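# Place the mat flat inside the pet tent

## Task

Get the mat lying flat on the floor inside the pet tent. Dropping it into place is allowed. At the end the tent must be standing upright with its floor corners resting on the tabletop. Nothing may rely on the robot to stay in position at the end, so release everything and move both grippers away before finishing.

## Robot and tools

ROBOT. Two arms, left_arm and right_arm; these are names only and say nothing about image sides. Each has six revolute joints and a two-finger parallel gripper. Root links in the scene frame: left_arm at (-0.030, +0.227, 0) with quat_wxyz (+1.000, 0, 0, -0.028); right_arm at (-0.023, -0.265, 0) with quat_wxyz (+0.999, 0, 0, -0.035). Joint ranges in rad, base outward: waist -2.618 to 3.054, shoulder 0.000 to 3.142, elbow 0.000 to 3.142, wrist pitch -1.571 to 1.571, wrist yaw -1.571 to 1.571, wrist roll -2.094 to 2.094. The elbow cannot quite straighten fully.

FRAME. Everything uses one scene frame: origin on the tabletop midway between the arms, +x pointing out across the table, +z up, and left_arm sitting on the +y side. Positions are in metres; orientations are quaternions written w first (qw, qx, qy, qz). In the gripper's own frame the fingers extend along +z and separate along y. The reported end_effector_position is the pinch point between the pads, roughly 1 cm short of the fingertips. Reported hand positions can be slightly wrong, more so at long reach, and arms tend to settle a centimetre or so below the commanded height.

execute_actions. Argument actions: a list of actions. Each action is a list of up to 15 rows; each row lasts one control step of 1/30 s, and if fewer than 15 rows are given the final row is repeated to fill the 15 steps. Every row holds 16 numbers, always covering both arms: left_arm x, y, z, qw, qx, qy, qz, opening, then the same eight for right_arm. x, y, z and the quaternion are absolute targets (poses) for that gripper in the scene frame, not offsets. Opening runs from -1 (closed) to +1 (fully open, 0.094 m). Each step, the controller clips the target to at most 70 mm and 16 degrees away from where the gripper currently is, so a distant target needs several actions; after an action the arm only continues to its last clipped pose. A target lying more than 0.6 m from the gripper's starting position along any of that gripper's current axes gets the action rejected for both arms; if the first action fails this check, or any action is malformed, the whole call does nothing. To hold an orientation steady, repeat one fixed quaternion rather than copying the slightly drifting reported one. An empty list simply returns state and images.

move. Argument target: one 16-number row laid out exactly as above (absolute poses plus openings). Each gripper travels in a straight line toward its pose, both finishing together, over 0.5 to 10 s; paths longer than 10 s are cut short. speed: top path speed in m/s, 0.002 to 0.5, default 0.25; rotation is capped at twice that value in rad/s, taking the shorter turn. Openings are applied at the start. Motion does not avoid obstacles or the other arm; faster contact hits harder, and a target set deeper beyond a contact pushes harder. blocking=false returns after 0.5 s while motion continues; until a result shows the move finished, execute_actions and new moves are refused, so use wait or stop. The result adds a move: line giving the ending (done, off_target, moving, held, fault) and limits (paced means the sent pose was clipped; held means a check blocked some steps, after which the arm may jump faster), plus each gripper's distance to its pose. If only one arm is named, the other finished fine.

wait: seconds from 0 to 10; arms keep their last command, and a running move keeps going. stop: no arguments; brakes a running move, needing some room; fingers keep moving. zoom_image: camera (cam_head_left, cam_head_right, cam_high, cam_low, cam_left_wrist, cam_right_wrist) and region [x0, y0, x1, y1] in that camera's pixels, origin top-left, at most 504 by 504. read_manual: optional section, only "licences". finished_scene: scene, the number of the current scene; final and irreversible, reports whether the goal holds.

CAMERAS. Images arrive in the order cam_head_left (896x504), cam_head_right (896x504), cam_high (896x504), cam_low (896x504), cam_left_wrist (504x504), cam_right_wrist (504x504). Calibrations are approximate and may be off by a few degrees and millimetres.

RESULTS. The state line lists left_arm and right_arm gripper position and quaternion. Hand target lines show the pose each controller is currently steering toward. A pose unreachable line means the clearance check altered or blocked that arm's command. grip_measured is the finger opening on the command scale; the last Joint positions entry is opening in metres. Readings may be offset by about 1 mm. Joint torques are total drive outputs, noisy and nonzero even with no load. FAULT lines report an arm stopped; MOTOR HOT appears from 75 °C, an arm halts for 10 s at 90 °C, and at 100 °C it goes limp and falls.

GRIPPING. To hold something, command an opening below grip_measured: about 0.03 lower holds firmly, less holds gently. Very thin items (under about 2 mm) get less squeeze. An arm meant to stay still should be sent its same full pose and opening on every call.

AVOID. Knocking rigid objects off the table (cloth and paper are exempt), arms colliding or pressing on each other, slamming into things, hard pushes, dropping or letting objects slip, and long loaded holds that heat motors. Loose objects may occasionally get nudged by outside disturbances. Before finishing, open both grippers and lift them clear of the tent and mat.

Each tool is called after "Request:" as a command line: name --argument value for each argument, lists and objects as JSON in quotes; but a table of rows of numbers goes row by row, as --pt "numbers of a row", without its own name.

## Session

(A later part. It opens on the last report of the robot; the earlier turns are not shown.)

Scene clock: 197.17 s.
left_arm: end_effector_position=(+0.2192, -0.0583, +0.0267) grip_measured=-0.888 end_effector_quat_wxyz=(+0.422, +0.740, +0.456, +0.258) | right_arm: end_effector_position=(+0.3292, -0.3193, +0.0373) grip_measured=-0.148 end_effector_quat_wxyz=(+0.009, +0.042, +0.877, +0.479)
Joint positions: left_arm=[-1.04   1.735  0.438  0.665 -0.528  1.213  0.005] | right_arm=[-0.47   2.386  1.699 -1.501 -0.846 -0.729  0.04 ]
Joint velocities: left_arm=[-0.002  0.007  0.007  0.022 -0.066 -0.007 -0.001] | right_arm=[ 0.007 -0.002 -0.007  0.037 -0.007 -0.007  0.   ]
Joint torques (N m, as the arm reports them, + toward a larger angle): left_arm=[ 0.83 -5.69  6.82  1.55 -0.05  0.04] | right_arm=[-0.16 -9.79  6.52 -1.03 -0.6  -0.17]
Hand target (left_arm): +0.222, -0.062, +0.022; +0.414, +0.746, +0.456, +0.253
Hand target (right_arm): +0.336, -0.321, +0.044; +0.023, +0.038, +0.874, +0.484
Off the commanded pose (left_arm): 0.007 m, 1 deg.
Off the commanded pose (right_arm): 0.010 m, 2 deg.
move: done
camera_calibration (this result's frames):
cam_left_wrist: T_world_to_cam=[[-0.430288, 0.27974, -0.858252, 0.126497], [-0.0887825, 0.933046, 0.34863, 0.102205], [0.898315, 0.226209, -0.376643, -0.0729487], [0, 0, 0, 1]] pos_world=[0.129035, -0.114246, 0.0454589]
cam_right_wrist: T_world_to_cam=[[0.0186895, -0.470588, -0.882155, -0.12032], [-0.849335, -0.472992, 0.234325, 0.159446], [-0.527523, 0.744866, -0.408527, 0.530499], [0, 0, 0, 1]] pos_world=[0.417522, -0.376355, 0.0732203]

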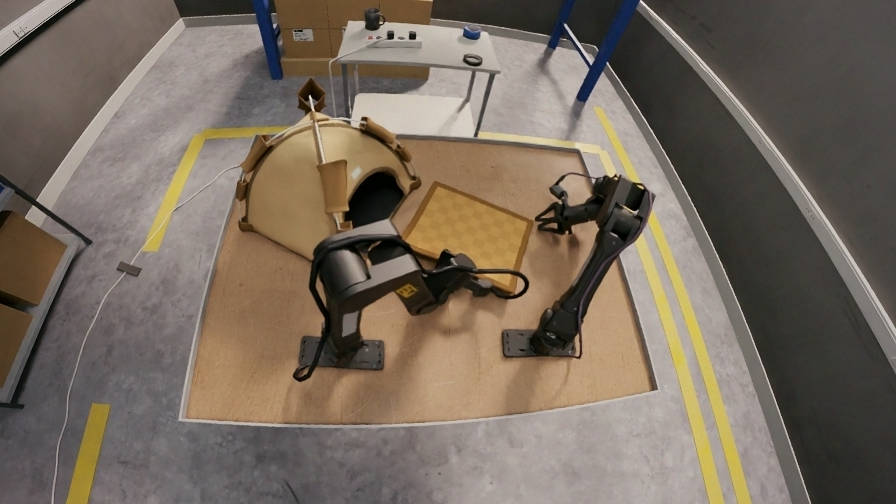

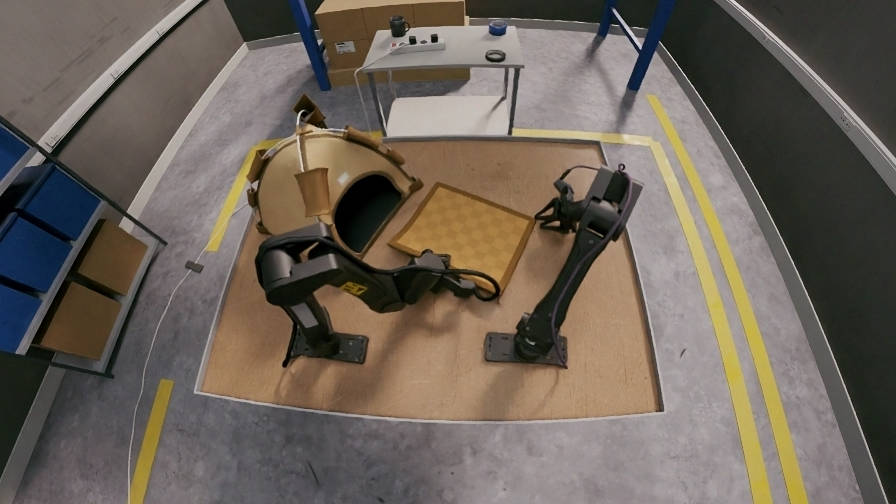

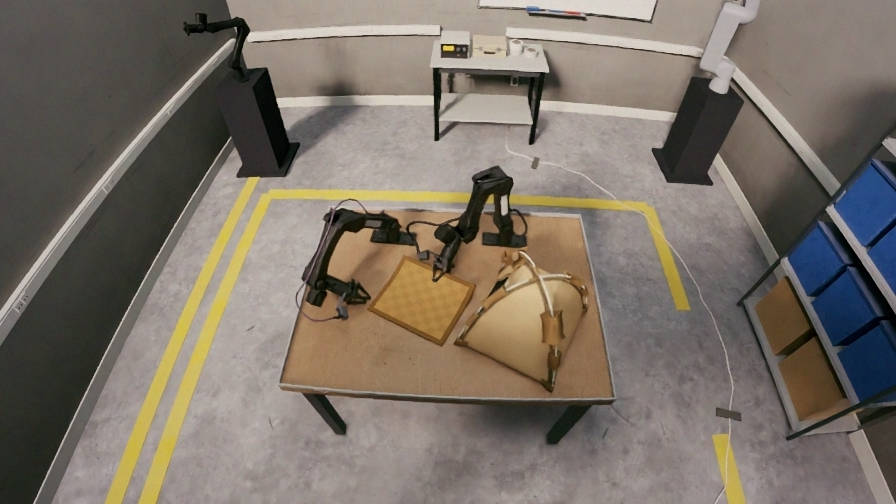

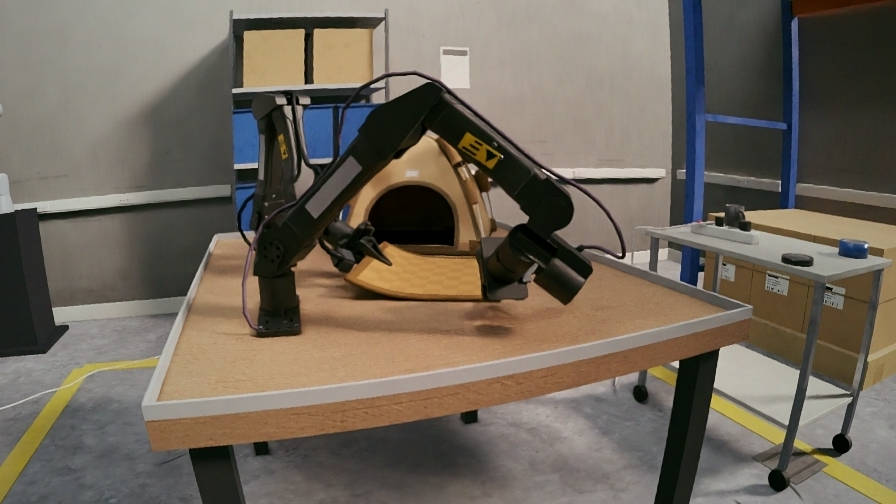

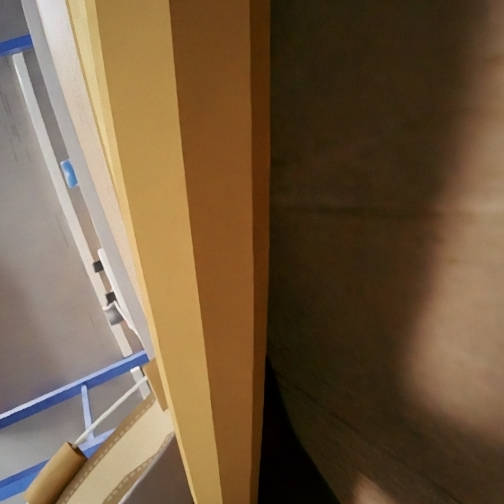

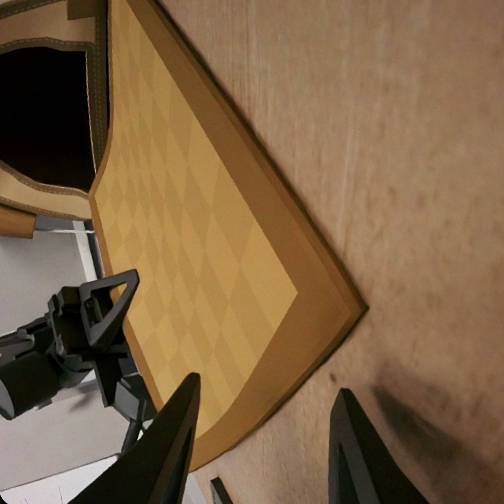

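Request:
move --target '[0.222,-0.062,0.022,0.4136,0.7461,0.4564,0.2529,-0.92, 0.342,-0.318,0.024,0.0212,0.0382,0.8738,0.4843,-0.15]' --speed 0.06

Request:
move --target '[0.222,-0.062,0.022,0.4136,0.7461,0.4564,0.2529,-0.92, 0.347,-0.262,0.024,0.0212,0.0382,0.8738,0.4843,-0.15]' --speed 0.06

Scene clock: 200.77 s.
left_arm: end_effector_position=(+0.2192, -0.0583, +0.0267) grip_measured=-0.888 end_effector_quat_wxyz=(+0.422, +0.740, +0.456, +0.258) | right_arm: end_effector_position=(+0.3288, -0.3165, +0.0277) grip_measured=-0.148 end_effector_quat_wxyz=(-0.001, +0.054, +0.869, +0.492)
Joint positions: left_arm=[-1.04   1.735  0.438  0.665 -0.528  1.213  0.005] | right_arm=[-0.47   2.423  1.7   -1.501 -0.864 -0.726  0.04 ]
Joint velocities: left_arm=[ 0.002  0.007 -0.017 -0.022 -0.11  -0.007 -0.   ] | right_arm=[-0.007 -0.007  0.002  0.022 -0.066  0.051  0.   ]
Joint torques (N m, as the arm reports them, + toward a larger angle): left_arm=[ 0.88 -5.62  6.87  1.54 -0.04  0.02] | right_arm=[ 0.88 -9.39  6.21 -0.52 -0.47 -0.01]
Hand target (left_arm): +0.222, -0.062, +0.022; +0.414, +0.746, +0.456, +0.253
Hand target (right_arm): +0.342, -0.318, +0.025; +0.021, +0.038, +0.874, +0.484
Off the commanded pose (left_arm): 0.007 m, 1 deg.
Off the commanded pose (right_arm): 0.014 m, 3 deg.
move: off_target (right_arm)
camera_calibration (this result's frames):
cam_left_wrist: T_world_to_cam=[[-0.430288, 0.27974, -0.858252, 0.126497], [-0.0887825, 0.933046, 0.34863, 0.102205], [0.898315, 0.226209, -0.376643, -0.0729487], [0, 0, 0, 1]] pos_world=[0.129035, -0.114246, 0.0454589]
cam_right_wrist: T_world_to_cam=[[-0.0106139, -0.441997, -0.896954, -0.108419], [-0.848666, -0.470401, 0.241845, 0.163047], [-0.528823, 0.763781, -0.370115, 0.529665], [0, 0, 0, 1]] pos_world=[0.417321, -0.375772, 0.0593583]

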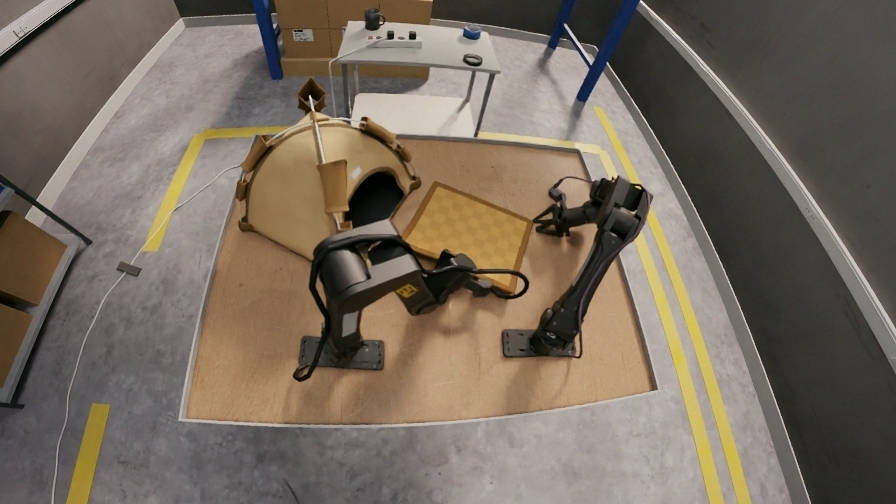

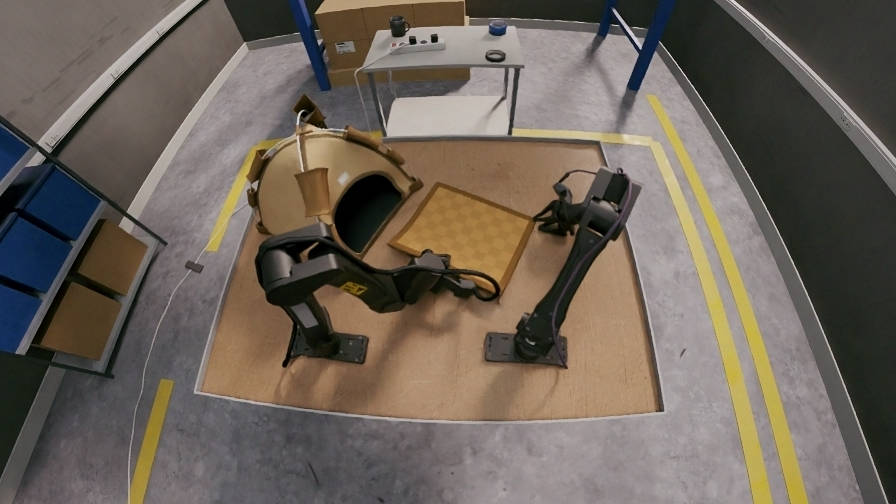

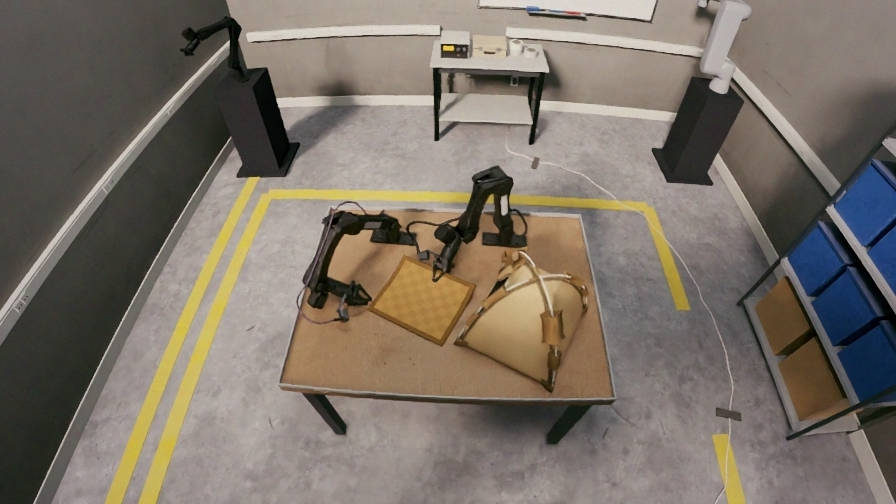

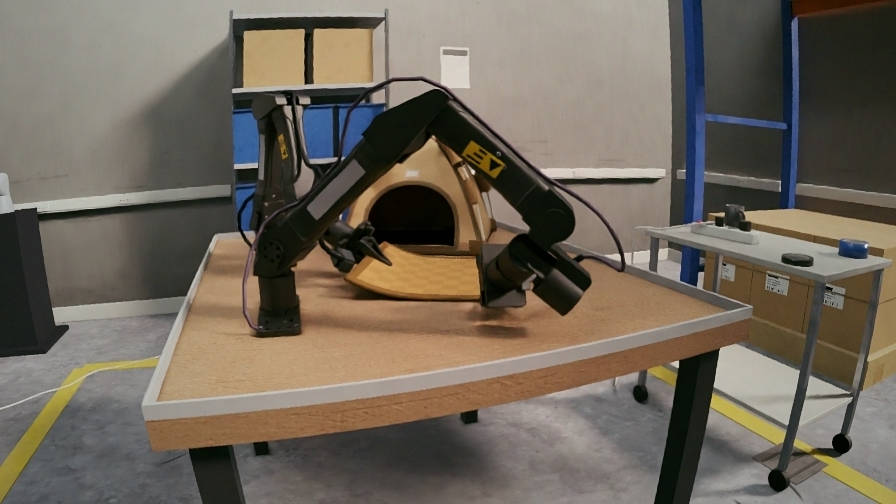

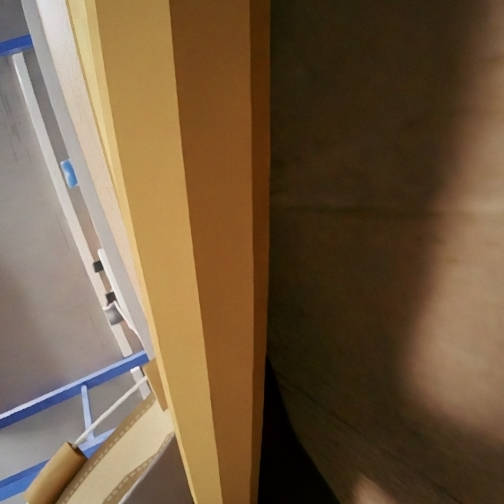

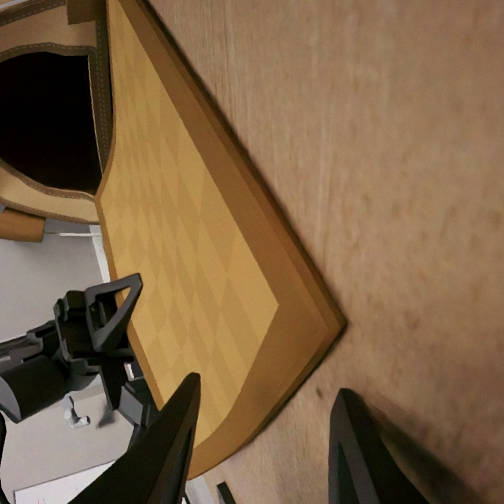

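Scene clock: 202.13 s.
left_arm: end_effector_position=(+0.2192, -0.0583, +0.0267) grip_measured=-0.888 end_effector_quat_wxyz=(+0.422, +0.740, +0.456, +0.258) | right_arm: end_effector_position=(+0.3414, -0.2641, +0.0273) grip_measured=-0.148 end_effector_quat_wxyz=(-0.001, +0.057, +0.867, +0.495)
Joint positions: left_arm=[-1.04   1.735  0.438  0.665 -0.528  1.213  0.005] | right_arm=[-0.339  2.345  1.57  -1.315 -0.943 -0.547  0.04 ]
Joint velocities: left_arm=[-0.022 -0.017  0.002  0.022 -0.081 -0.051  0.001] | right_arm=[-0.007  0.017 -0.007  0.022 -0.022  0.007 -0.   ]
Joint torques (N m, as the arm reports them, + toward a larger angle): left_arm=[ 0.81 -5.64  6.84  1.53 -0.06  0.01] | right_arm=[  1.   -11.22   2.46   0.08  -0.37   0.03]
Hand target (left_arm): +0.222, -0.062, +0.022; +0.414, +0.746, +0.456, +0.253
Hand target (right_arm): +0.346, -0.262, +0.024; +0.020, +0.038, +0.874, +0.485
Off the commanded pose (left_arm): 0.007 m, 1 deg.
Off the commanded pose (right_arm): 0.007 m, 4 deg.
move: off_target (right_arm)
camera_calibration (this result's frames):
cam_left_wrist: T_world_to_cam=[[-0.430288, 0.27974, -0.858252, 0.126497], [-0.0887825, 0.933046, 0.34863, 0.102205], [0.898315, 0.226209, -0.376643, -0.0729487], [0, 0, 0, 1]] pos_world=[0.129035, -0.114246, 0.0454589]
cam_right_wrist: T_world_to_cam=[[-0.0159818, -0.435869, -0.899868, -0.0819658], [-0.849967, -0.468063, 0.241811, 0.199523], [-0.526593, 0.768723, -0.362994, 0.496519], [0, 0, 0, 1]] pos_world=[0.429741, -0.324023, 0.058228]

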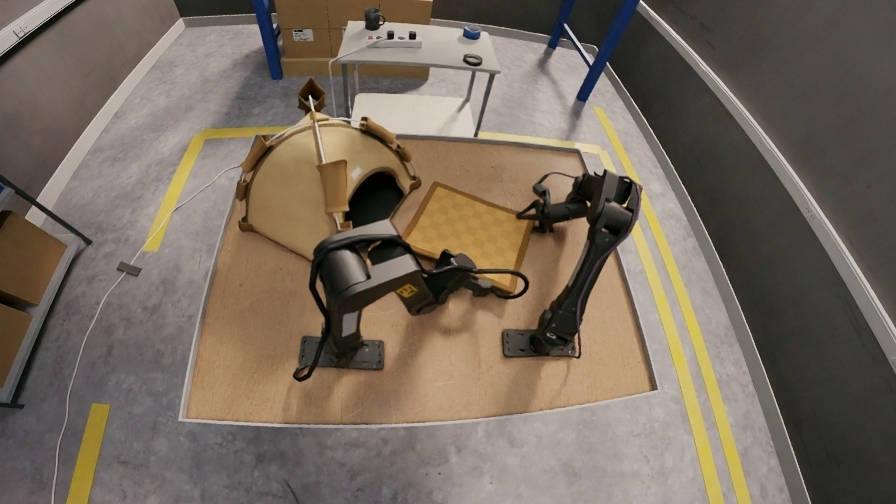

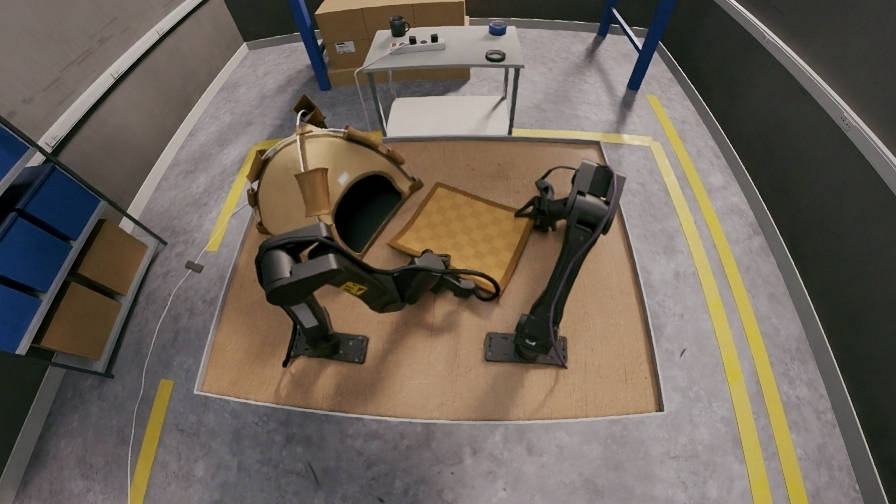

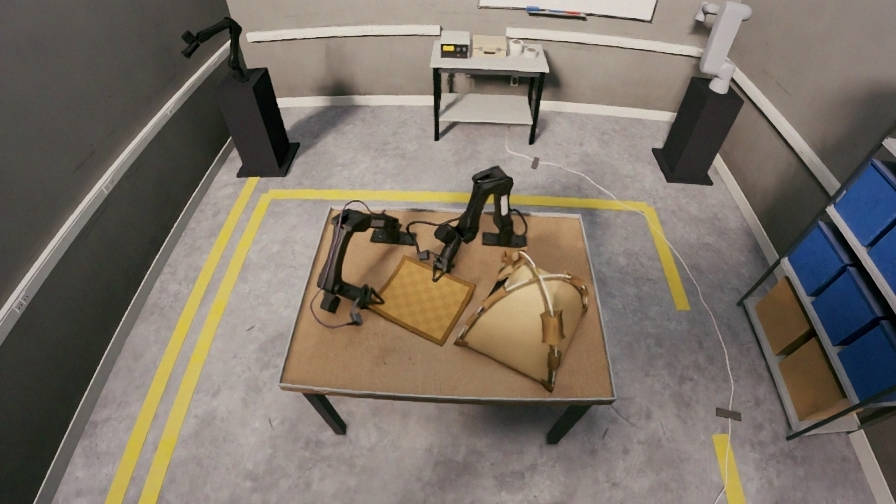

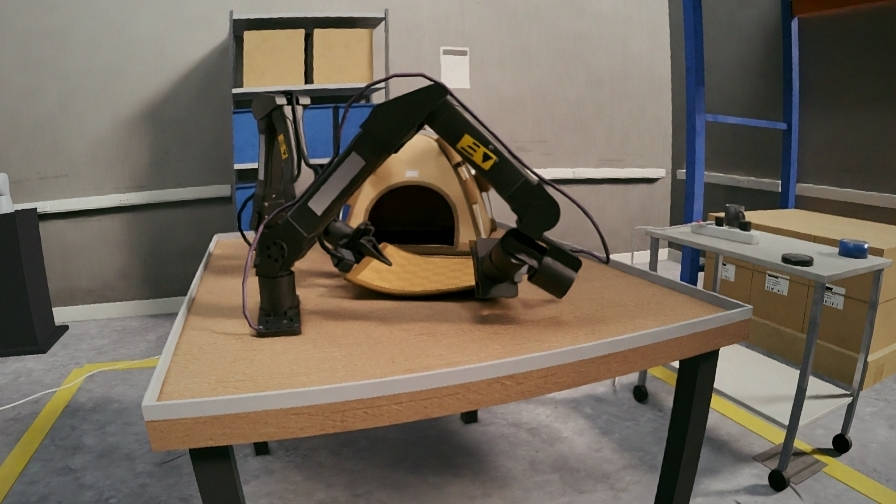

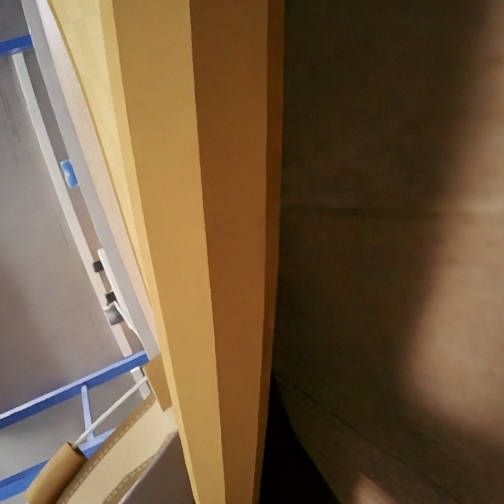

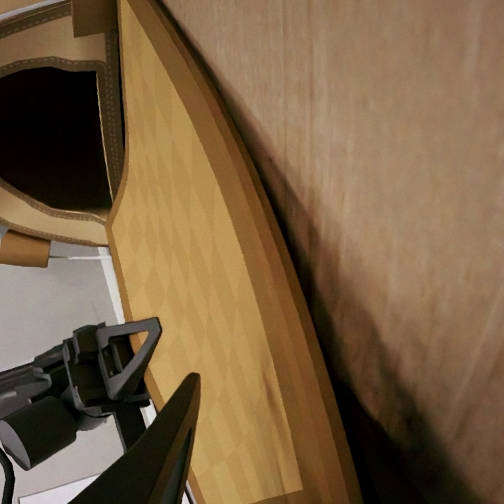

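Request:
execute_actions --actions '[[[0.222,-0.062,0.022,0.4136,0.7461,0.4564,0.2529,-0.92, 0.347,-0.262,0.026,0.0212,0.0382,0.8738,0.4843,-0.92]]]'

Request:
move --target '[0.172,-0.037,0.135,0,0.8531,0.5218,0,-0.92, 0.225,-0.219,0.115,0.4771,-0.4326,0.7072,0.2918,-0.92]' --speed 0.25

Scene clock: 229.17 s.
left_arm: end_effector_position=(+0.2187, -0.0589, +0.0264) grip_measured=-0.888 end_effector_quat_wxyz=(+0.422, +0.741, +0.456, +0.256) | right_arm: end_effector_position=(+0.3436, -0.2657, +0.0233) grip_measured=-0.885 end_effector_quat_wxyz=(+0.004, +0.050, +0.872, +0.486)
Joint positions: left_arm=[-1.04   1.735  0.438  0.665 -0.524  1.213  0.005] | right_arm=[-0.336  2.345  1.57  -1.289 -0.929 -0.542  0.005]
Joint velocities: left_arm=[ 0.002 -0.017  0.012 -0.022 -0.007  0.037 -0.001] | right_arm=[-0.017  0.012 -0.012 -0.022  0.051  0.051 -0.   ]
Joint torques (N m, as the arm reports them, + toward a larger angle): left_arm=[ 0.98 -5.66  6.79  1.52 -0.05  0.02] | right_arm=[  0.82 -11.56   2.61  -0.2   -0.56   0.01]
Hand target (left_arm): +0.222, -0.062, +0.022; +0.414, +0.746, +0.456, +0.253
Hand target (right_arm): +0.347, -0.262, +0.026; +0.021, +0.038, +0.874, +0.485
Off the commanded pose (left_arm): 0.006 m, 1 deg.
Off the commanded pose (right_arm): 0.006 m, 2 deg.
camera_calibration (this result's frames):
cam_left_wrist: T_world_to_cam=[[-0.431321, 0.280268, -0.857562, 0.126495], [-0.084499, 0.933797, 0.347682, 0.101955], [0.898233, 0.222426, -0.379084, -0.0726129], [0, 0, 0, 1]] pos_world=[0.128398, -0.114506, 0.045503]
cam_right_wrist: T_world_to_cam=[[0.000644602, -0.455045, -0.890468, -0.0972394], [-0.850231, -0.469, 0.239052, 0.201498], [-0.526409, 0.75695, -0.387196, 0.494804], [0, 0, 0, 1]] pos_world=[0.431852, -0.324287, 0.0568287]

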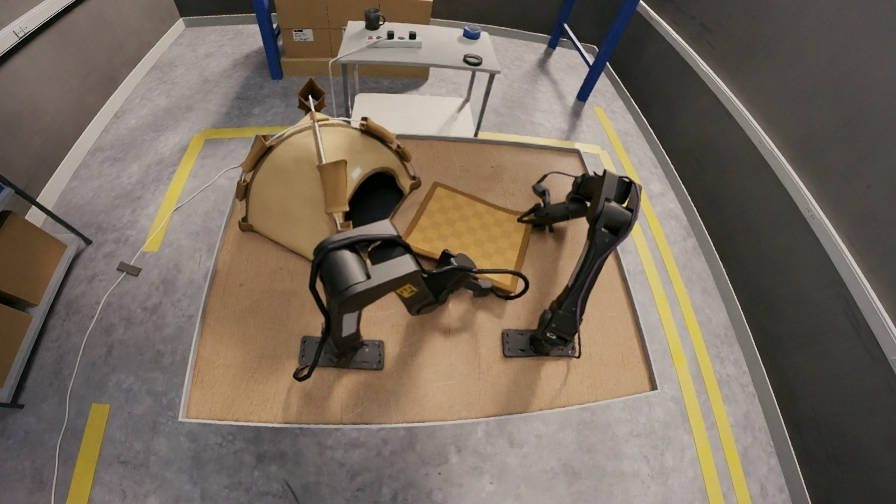

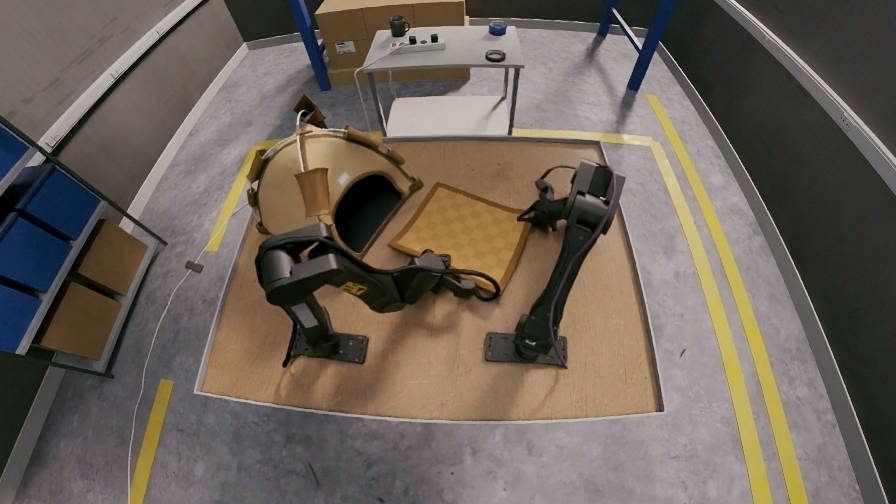

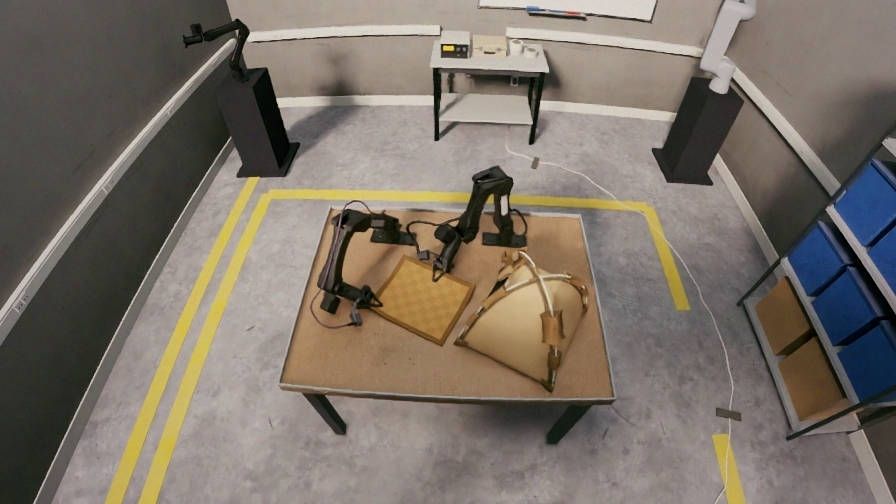

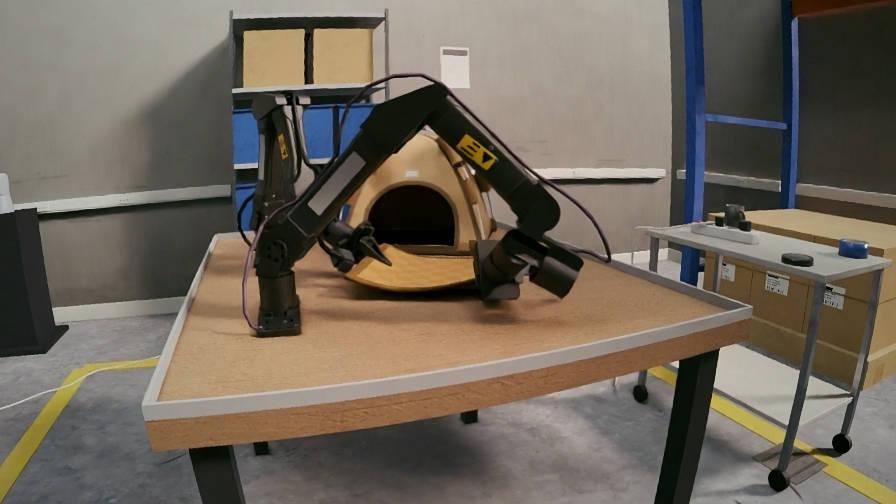

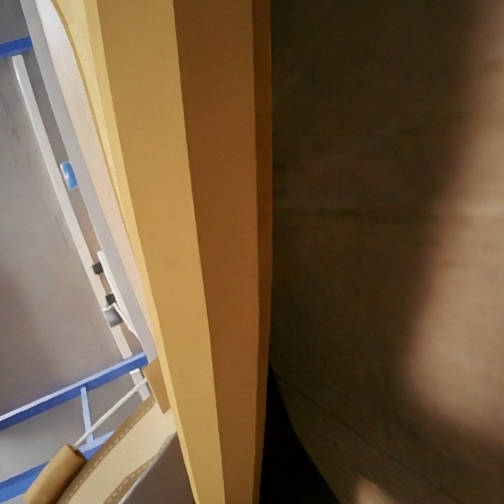

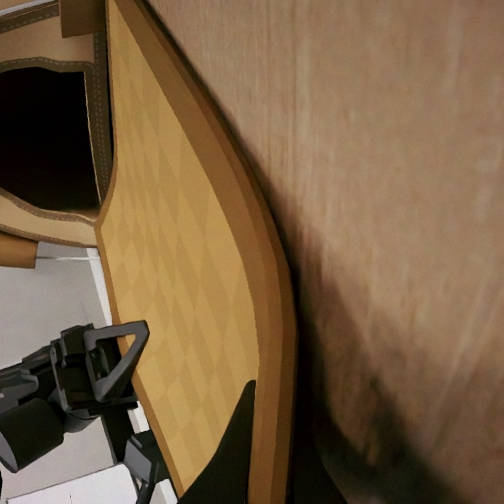

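Scene clock: 232.73 s.
left_arm: end_effector_position=(+0.1743, -0.0424, +0.1318) grip_measured=-0.888 end_effector_quat_wxyz=(+0.011, +0.856, +0.516, +0.014) | right_arm: end_effector_position=(+0.2276, -0.2213, +0.1091) grip_measured=-0.885 end_effector_quat_wxyz=(+0.464, -0.442, +0.713, +0.285)
Joint positions: left_arm=[-0.884  1.801  1.578 -1.324 -0.026  1.118  0.005] | right_arm=[-0.456  1.492  0.708 -0.924 -1.147 -1.725  0.005]
Joint velocities: left_arm=[-0.012 -0.017 -0.017 -0.095 -0.095 -0.081 -0.   ] | right_arm=[-0.032  0.007  0.007  0.051  0.051 -0.037  0.   ]
Joint torques (N m, as the arm reports them, + toward a larger angle): left_arm=[ 0.88 -8.26  8.63 -0.03  0.07  0.09] | right_arm=[-1.25 -4.86  3.63 -0.1  -0.83 -0.1 ]
Hand target (left_arm): +0.174, -0.040, +0.133; -0.002, +0.856, +0.517, +0.006
Hand target (right_arm): +0.225, -0.221, +0.115; +0.476, -0.432, +0.709, +0.289
Off the commanded pose (left_arm): 0.007 m, 2 deg.
Off the commanded pose (right_arm): 0.007 m, 2 deg.
move: done
camera_calibration (this result's frames):
cam_left_wrist: T_world_to_cam=[[-0.854499, 0.518452, -0.0322318, 0.168152], [0.389645, 0.680764, 0.620271, -0.0831129], [0.343523, 0.517463, -0.783725, 0.166096], [0, 0, 0, 1]] pos_world=[0.119012, -0.116547, 0.187146]
cam_right_wrist: T_world_to_cam=[[0.936962, -0.34695, 0.0415747, -0.291383], [-0.278861, -0.81412, -0.509358, -0.0215034], [0.210568, 0.465655, -0.85955, 0.252717], [0, 0, 0, 1]] pos_world=[0.213804, -0.236281, 0.218384]

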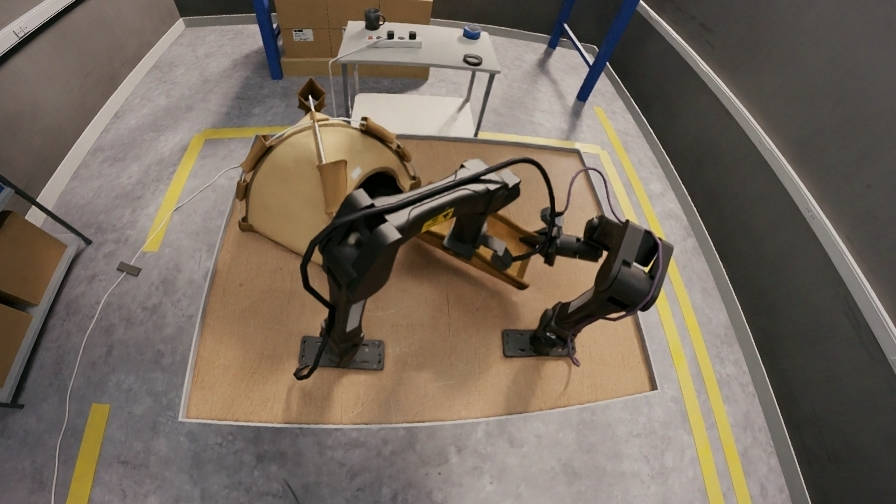

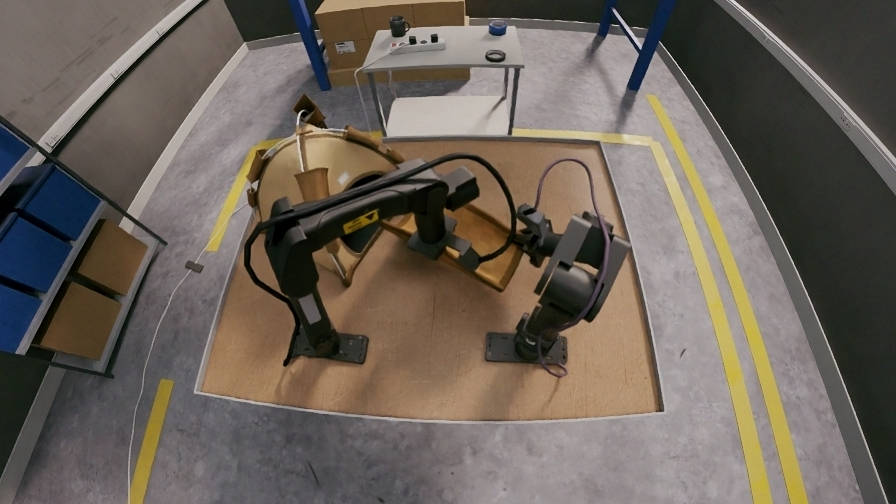

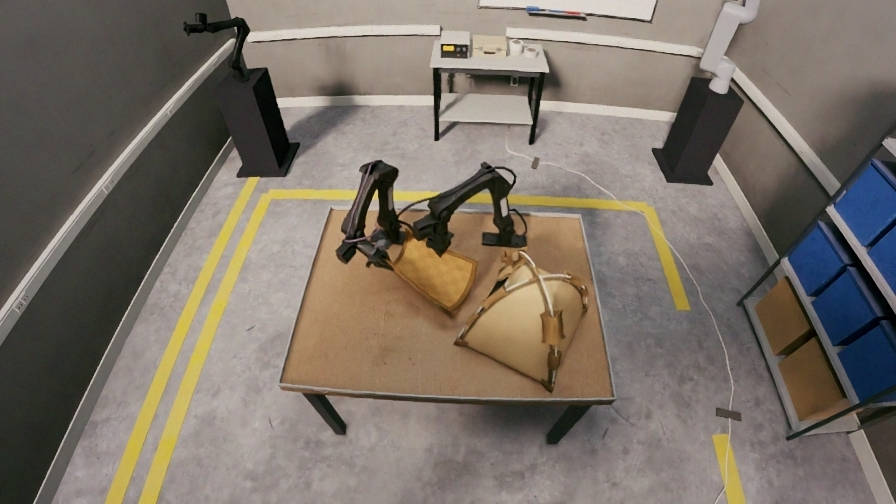

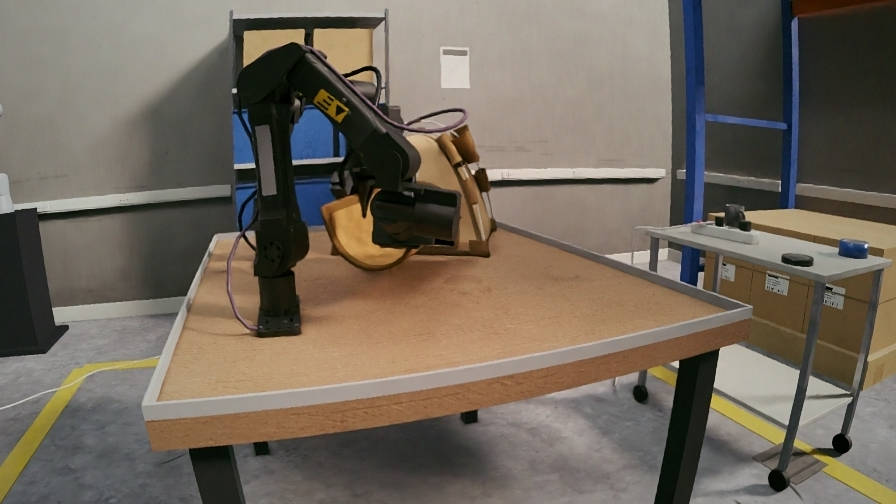

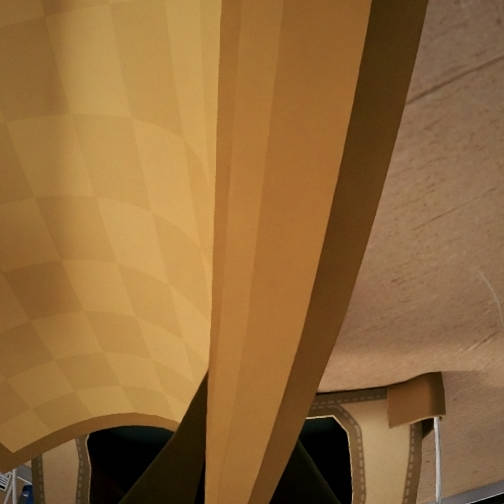

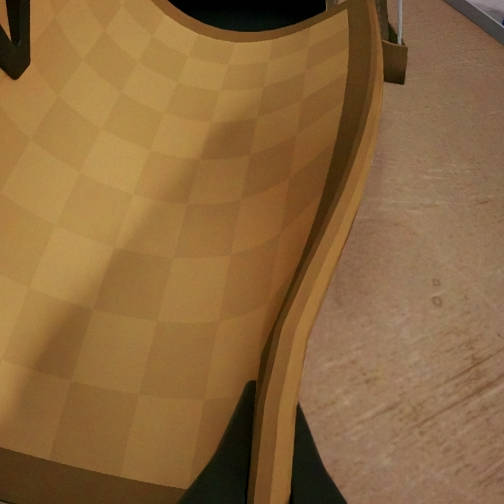

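Request:
zoom_image --camera "cam_high" --region '[340, 200, 560, 360]'

Request:
zoom_image --camera "cam_head_right" --region '[320, 140, 560, 320]'

Region (340, 200, 560, 360) of cam_high's 896x504 image, scaled by 2.291, with more detail than that image has; it fills the top 367 rows of this view, and the rest is white.

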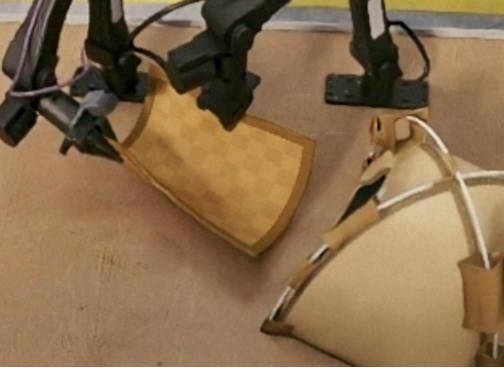

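Region (320, 140, 560, 320) of cam_head_right's 896x504 image, scaled by 2.100, with more detail than that image has; it fills the top 378 rows of this view, and the rest is white.

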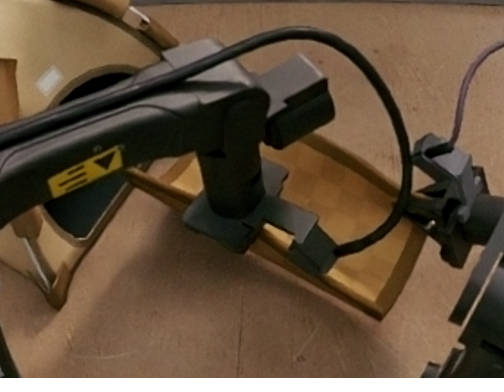

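Request:
move --target '[0.173,-0.016,0.130,0,0.8531,0.5218,0,-0.92, 0.213,-0.225,0.108,0.5451,-0.4714,0.6381,0.2712,-0.92]' --speed 0.12

Scene clock: 278.47 s.
left_arm: end_effector_position=(+0.1773, -0.0296, +0.1291) grip_measured=-0.888 end_effector_quat_wxyz=(+0.014, +0.855, +0.519, +0.000) | right_arm: end_effector_position=(+0.2140, -0.2228, +0.1041) grip_measured=-0.885 end_effector_quat_wxyz=(+0.526, -0.467, +0.660, +0.265)
Joint positions: left_arm=[-0.838  1.766  1.525 -1.303  0.003  1.157  0.005] | right_arm=[-0.535  1.565  0.649 -1.002 -1.238 -2.085  0.005]
Joint velocities: left_arm=[-0.002  0.002 -0.002 -0.066  0.095 -0.066  0.   ] | right_arm=[ 0.002  0.002 -0.012 -0.007  0.037 -0.11   0.001]
Joint torques (N m, as the arm reports them, + toward a larger angle): left_arm=[  1.08 -11.33   3.87   0.05  -0.06   0.04] | right_arm=[-1.44 -4.88  2.8  -0.23 -0.78 -0.16]
Hand target (left_arm): +0.173, -0.016, +0.130; -0.001, +0.853, +0.522, -0.000
Hand target (right_arm): +0.213, -0.224, +0.108; +0.539, -0.462, +0.656, +0.256
Off the commanded pose (left_arm): 0.014 m, 2 deg.
Off the commanded pose (right_arm): 0.005 m, 3 deg.
joint sent to its limit (right arm) — the command would take joint 6 (wrist roll) past its lower limit, so that joint was sent only as far as its limit.
move: off_target (left_arm, right_arm)
camera_calibration (this result's frames):
cam_left_wrist: T_world_to_cam=[[-0.858441, 0.512332, -0.0244105, 0.163562], [0.397734, 0.694967, 0.599022, -0.0896288], [0.323863, 0.504516, -0.80036, 0.161513], [0, 0, 0, 1]] pos_world=[0.123748, -0.102995, 0.186951]
cam_right_wrist: T_world_to_cam=[[0.926806, -0.323839, 0.190157, -0.287157], [-0.163126, -0.803245, -0.572877, -0.0447823], [0.338262, 0.499926, -0.797278, 0.225775], [0, 0, 0, 1]] pos_world=[0.182462, -0.241834, 0.208956]

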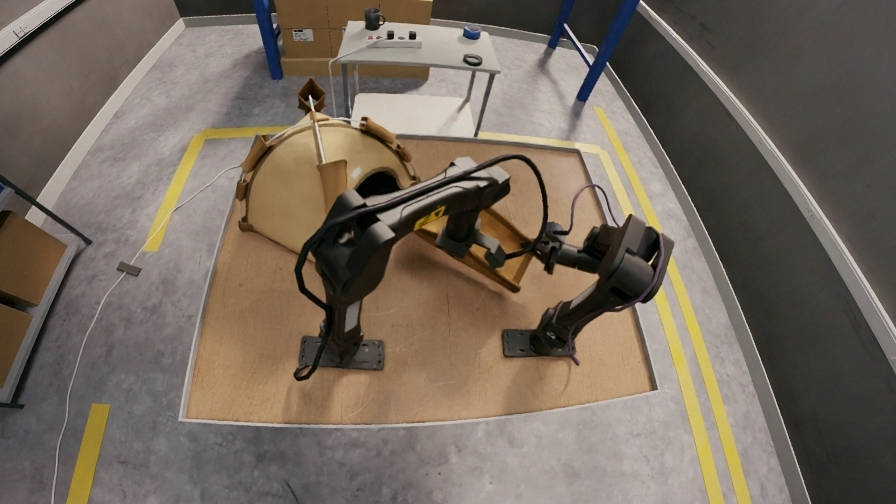

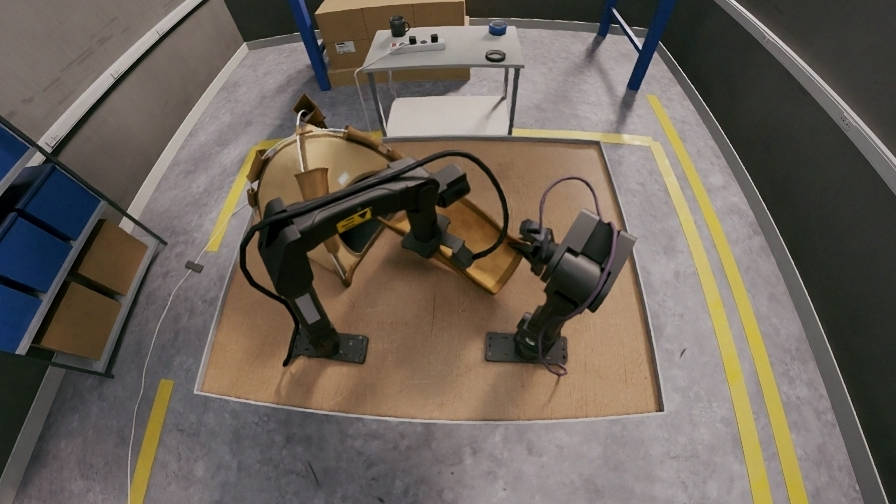

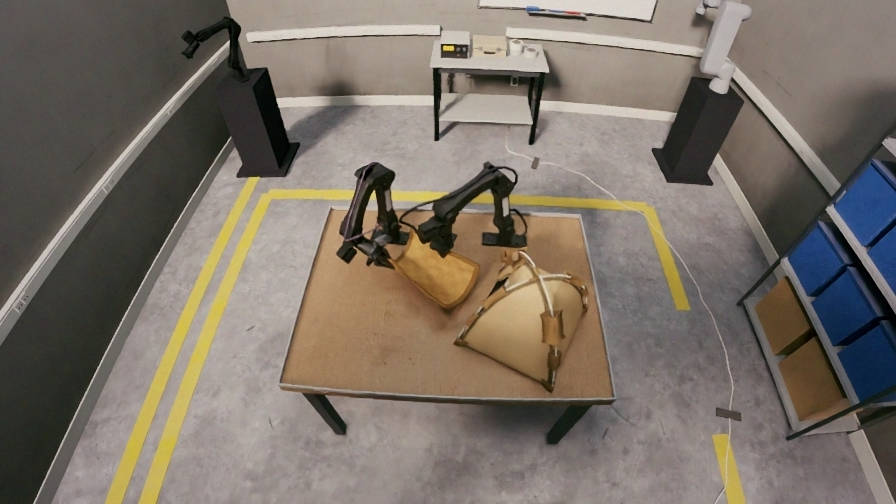

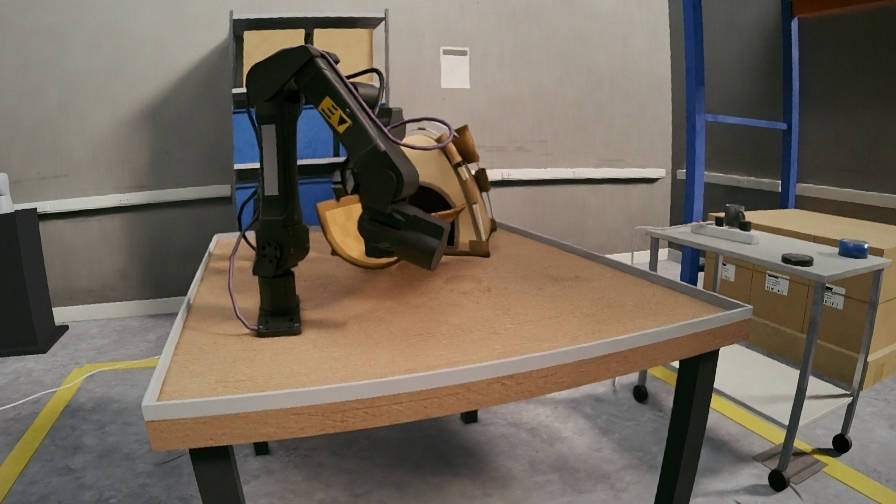

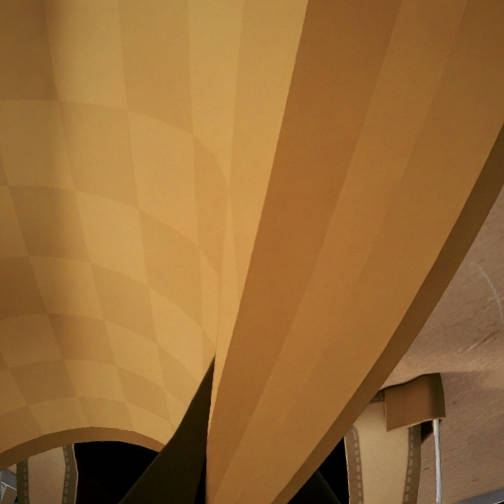

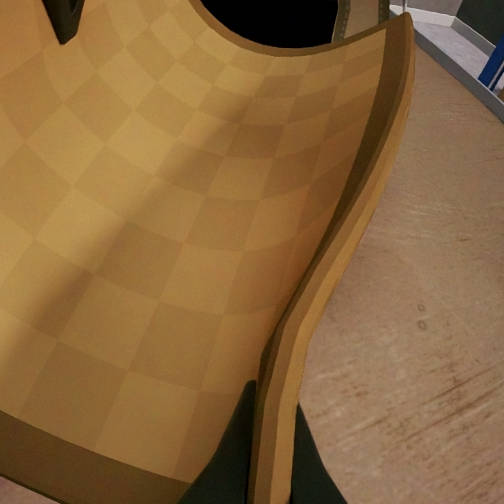

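Request:
zoom_image --camera "cam_low" --region '[300, 150, 510, 290]'

Request:
zoom_image --camera "cam_high" --region '[340, 200, 560, 360]'

Region (300, 150, 510, 290) of cam_low's 896x504 image, scaled by 2.400, with more detail than that image has.

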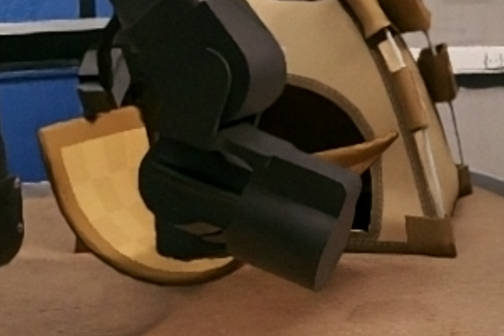

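Region (340, 200, 560, 360) of cam_high's 896x504 image, scaled by 2.291, with more detail than that image has; it fills the top 367 rows of this view, and the rest is white.

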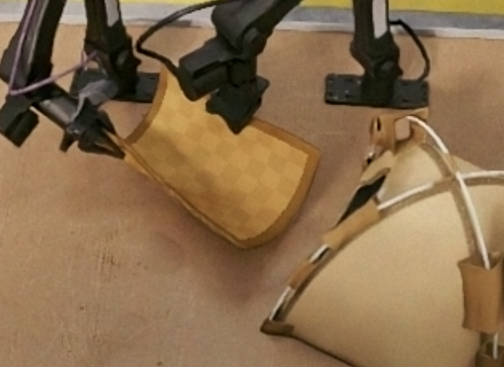

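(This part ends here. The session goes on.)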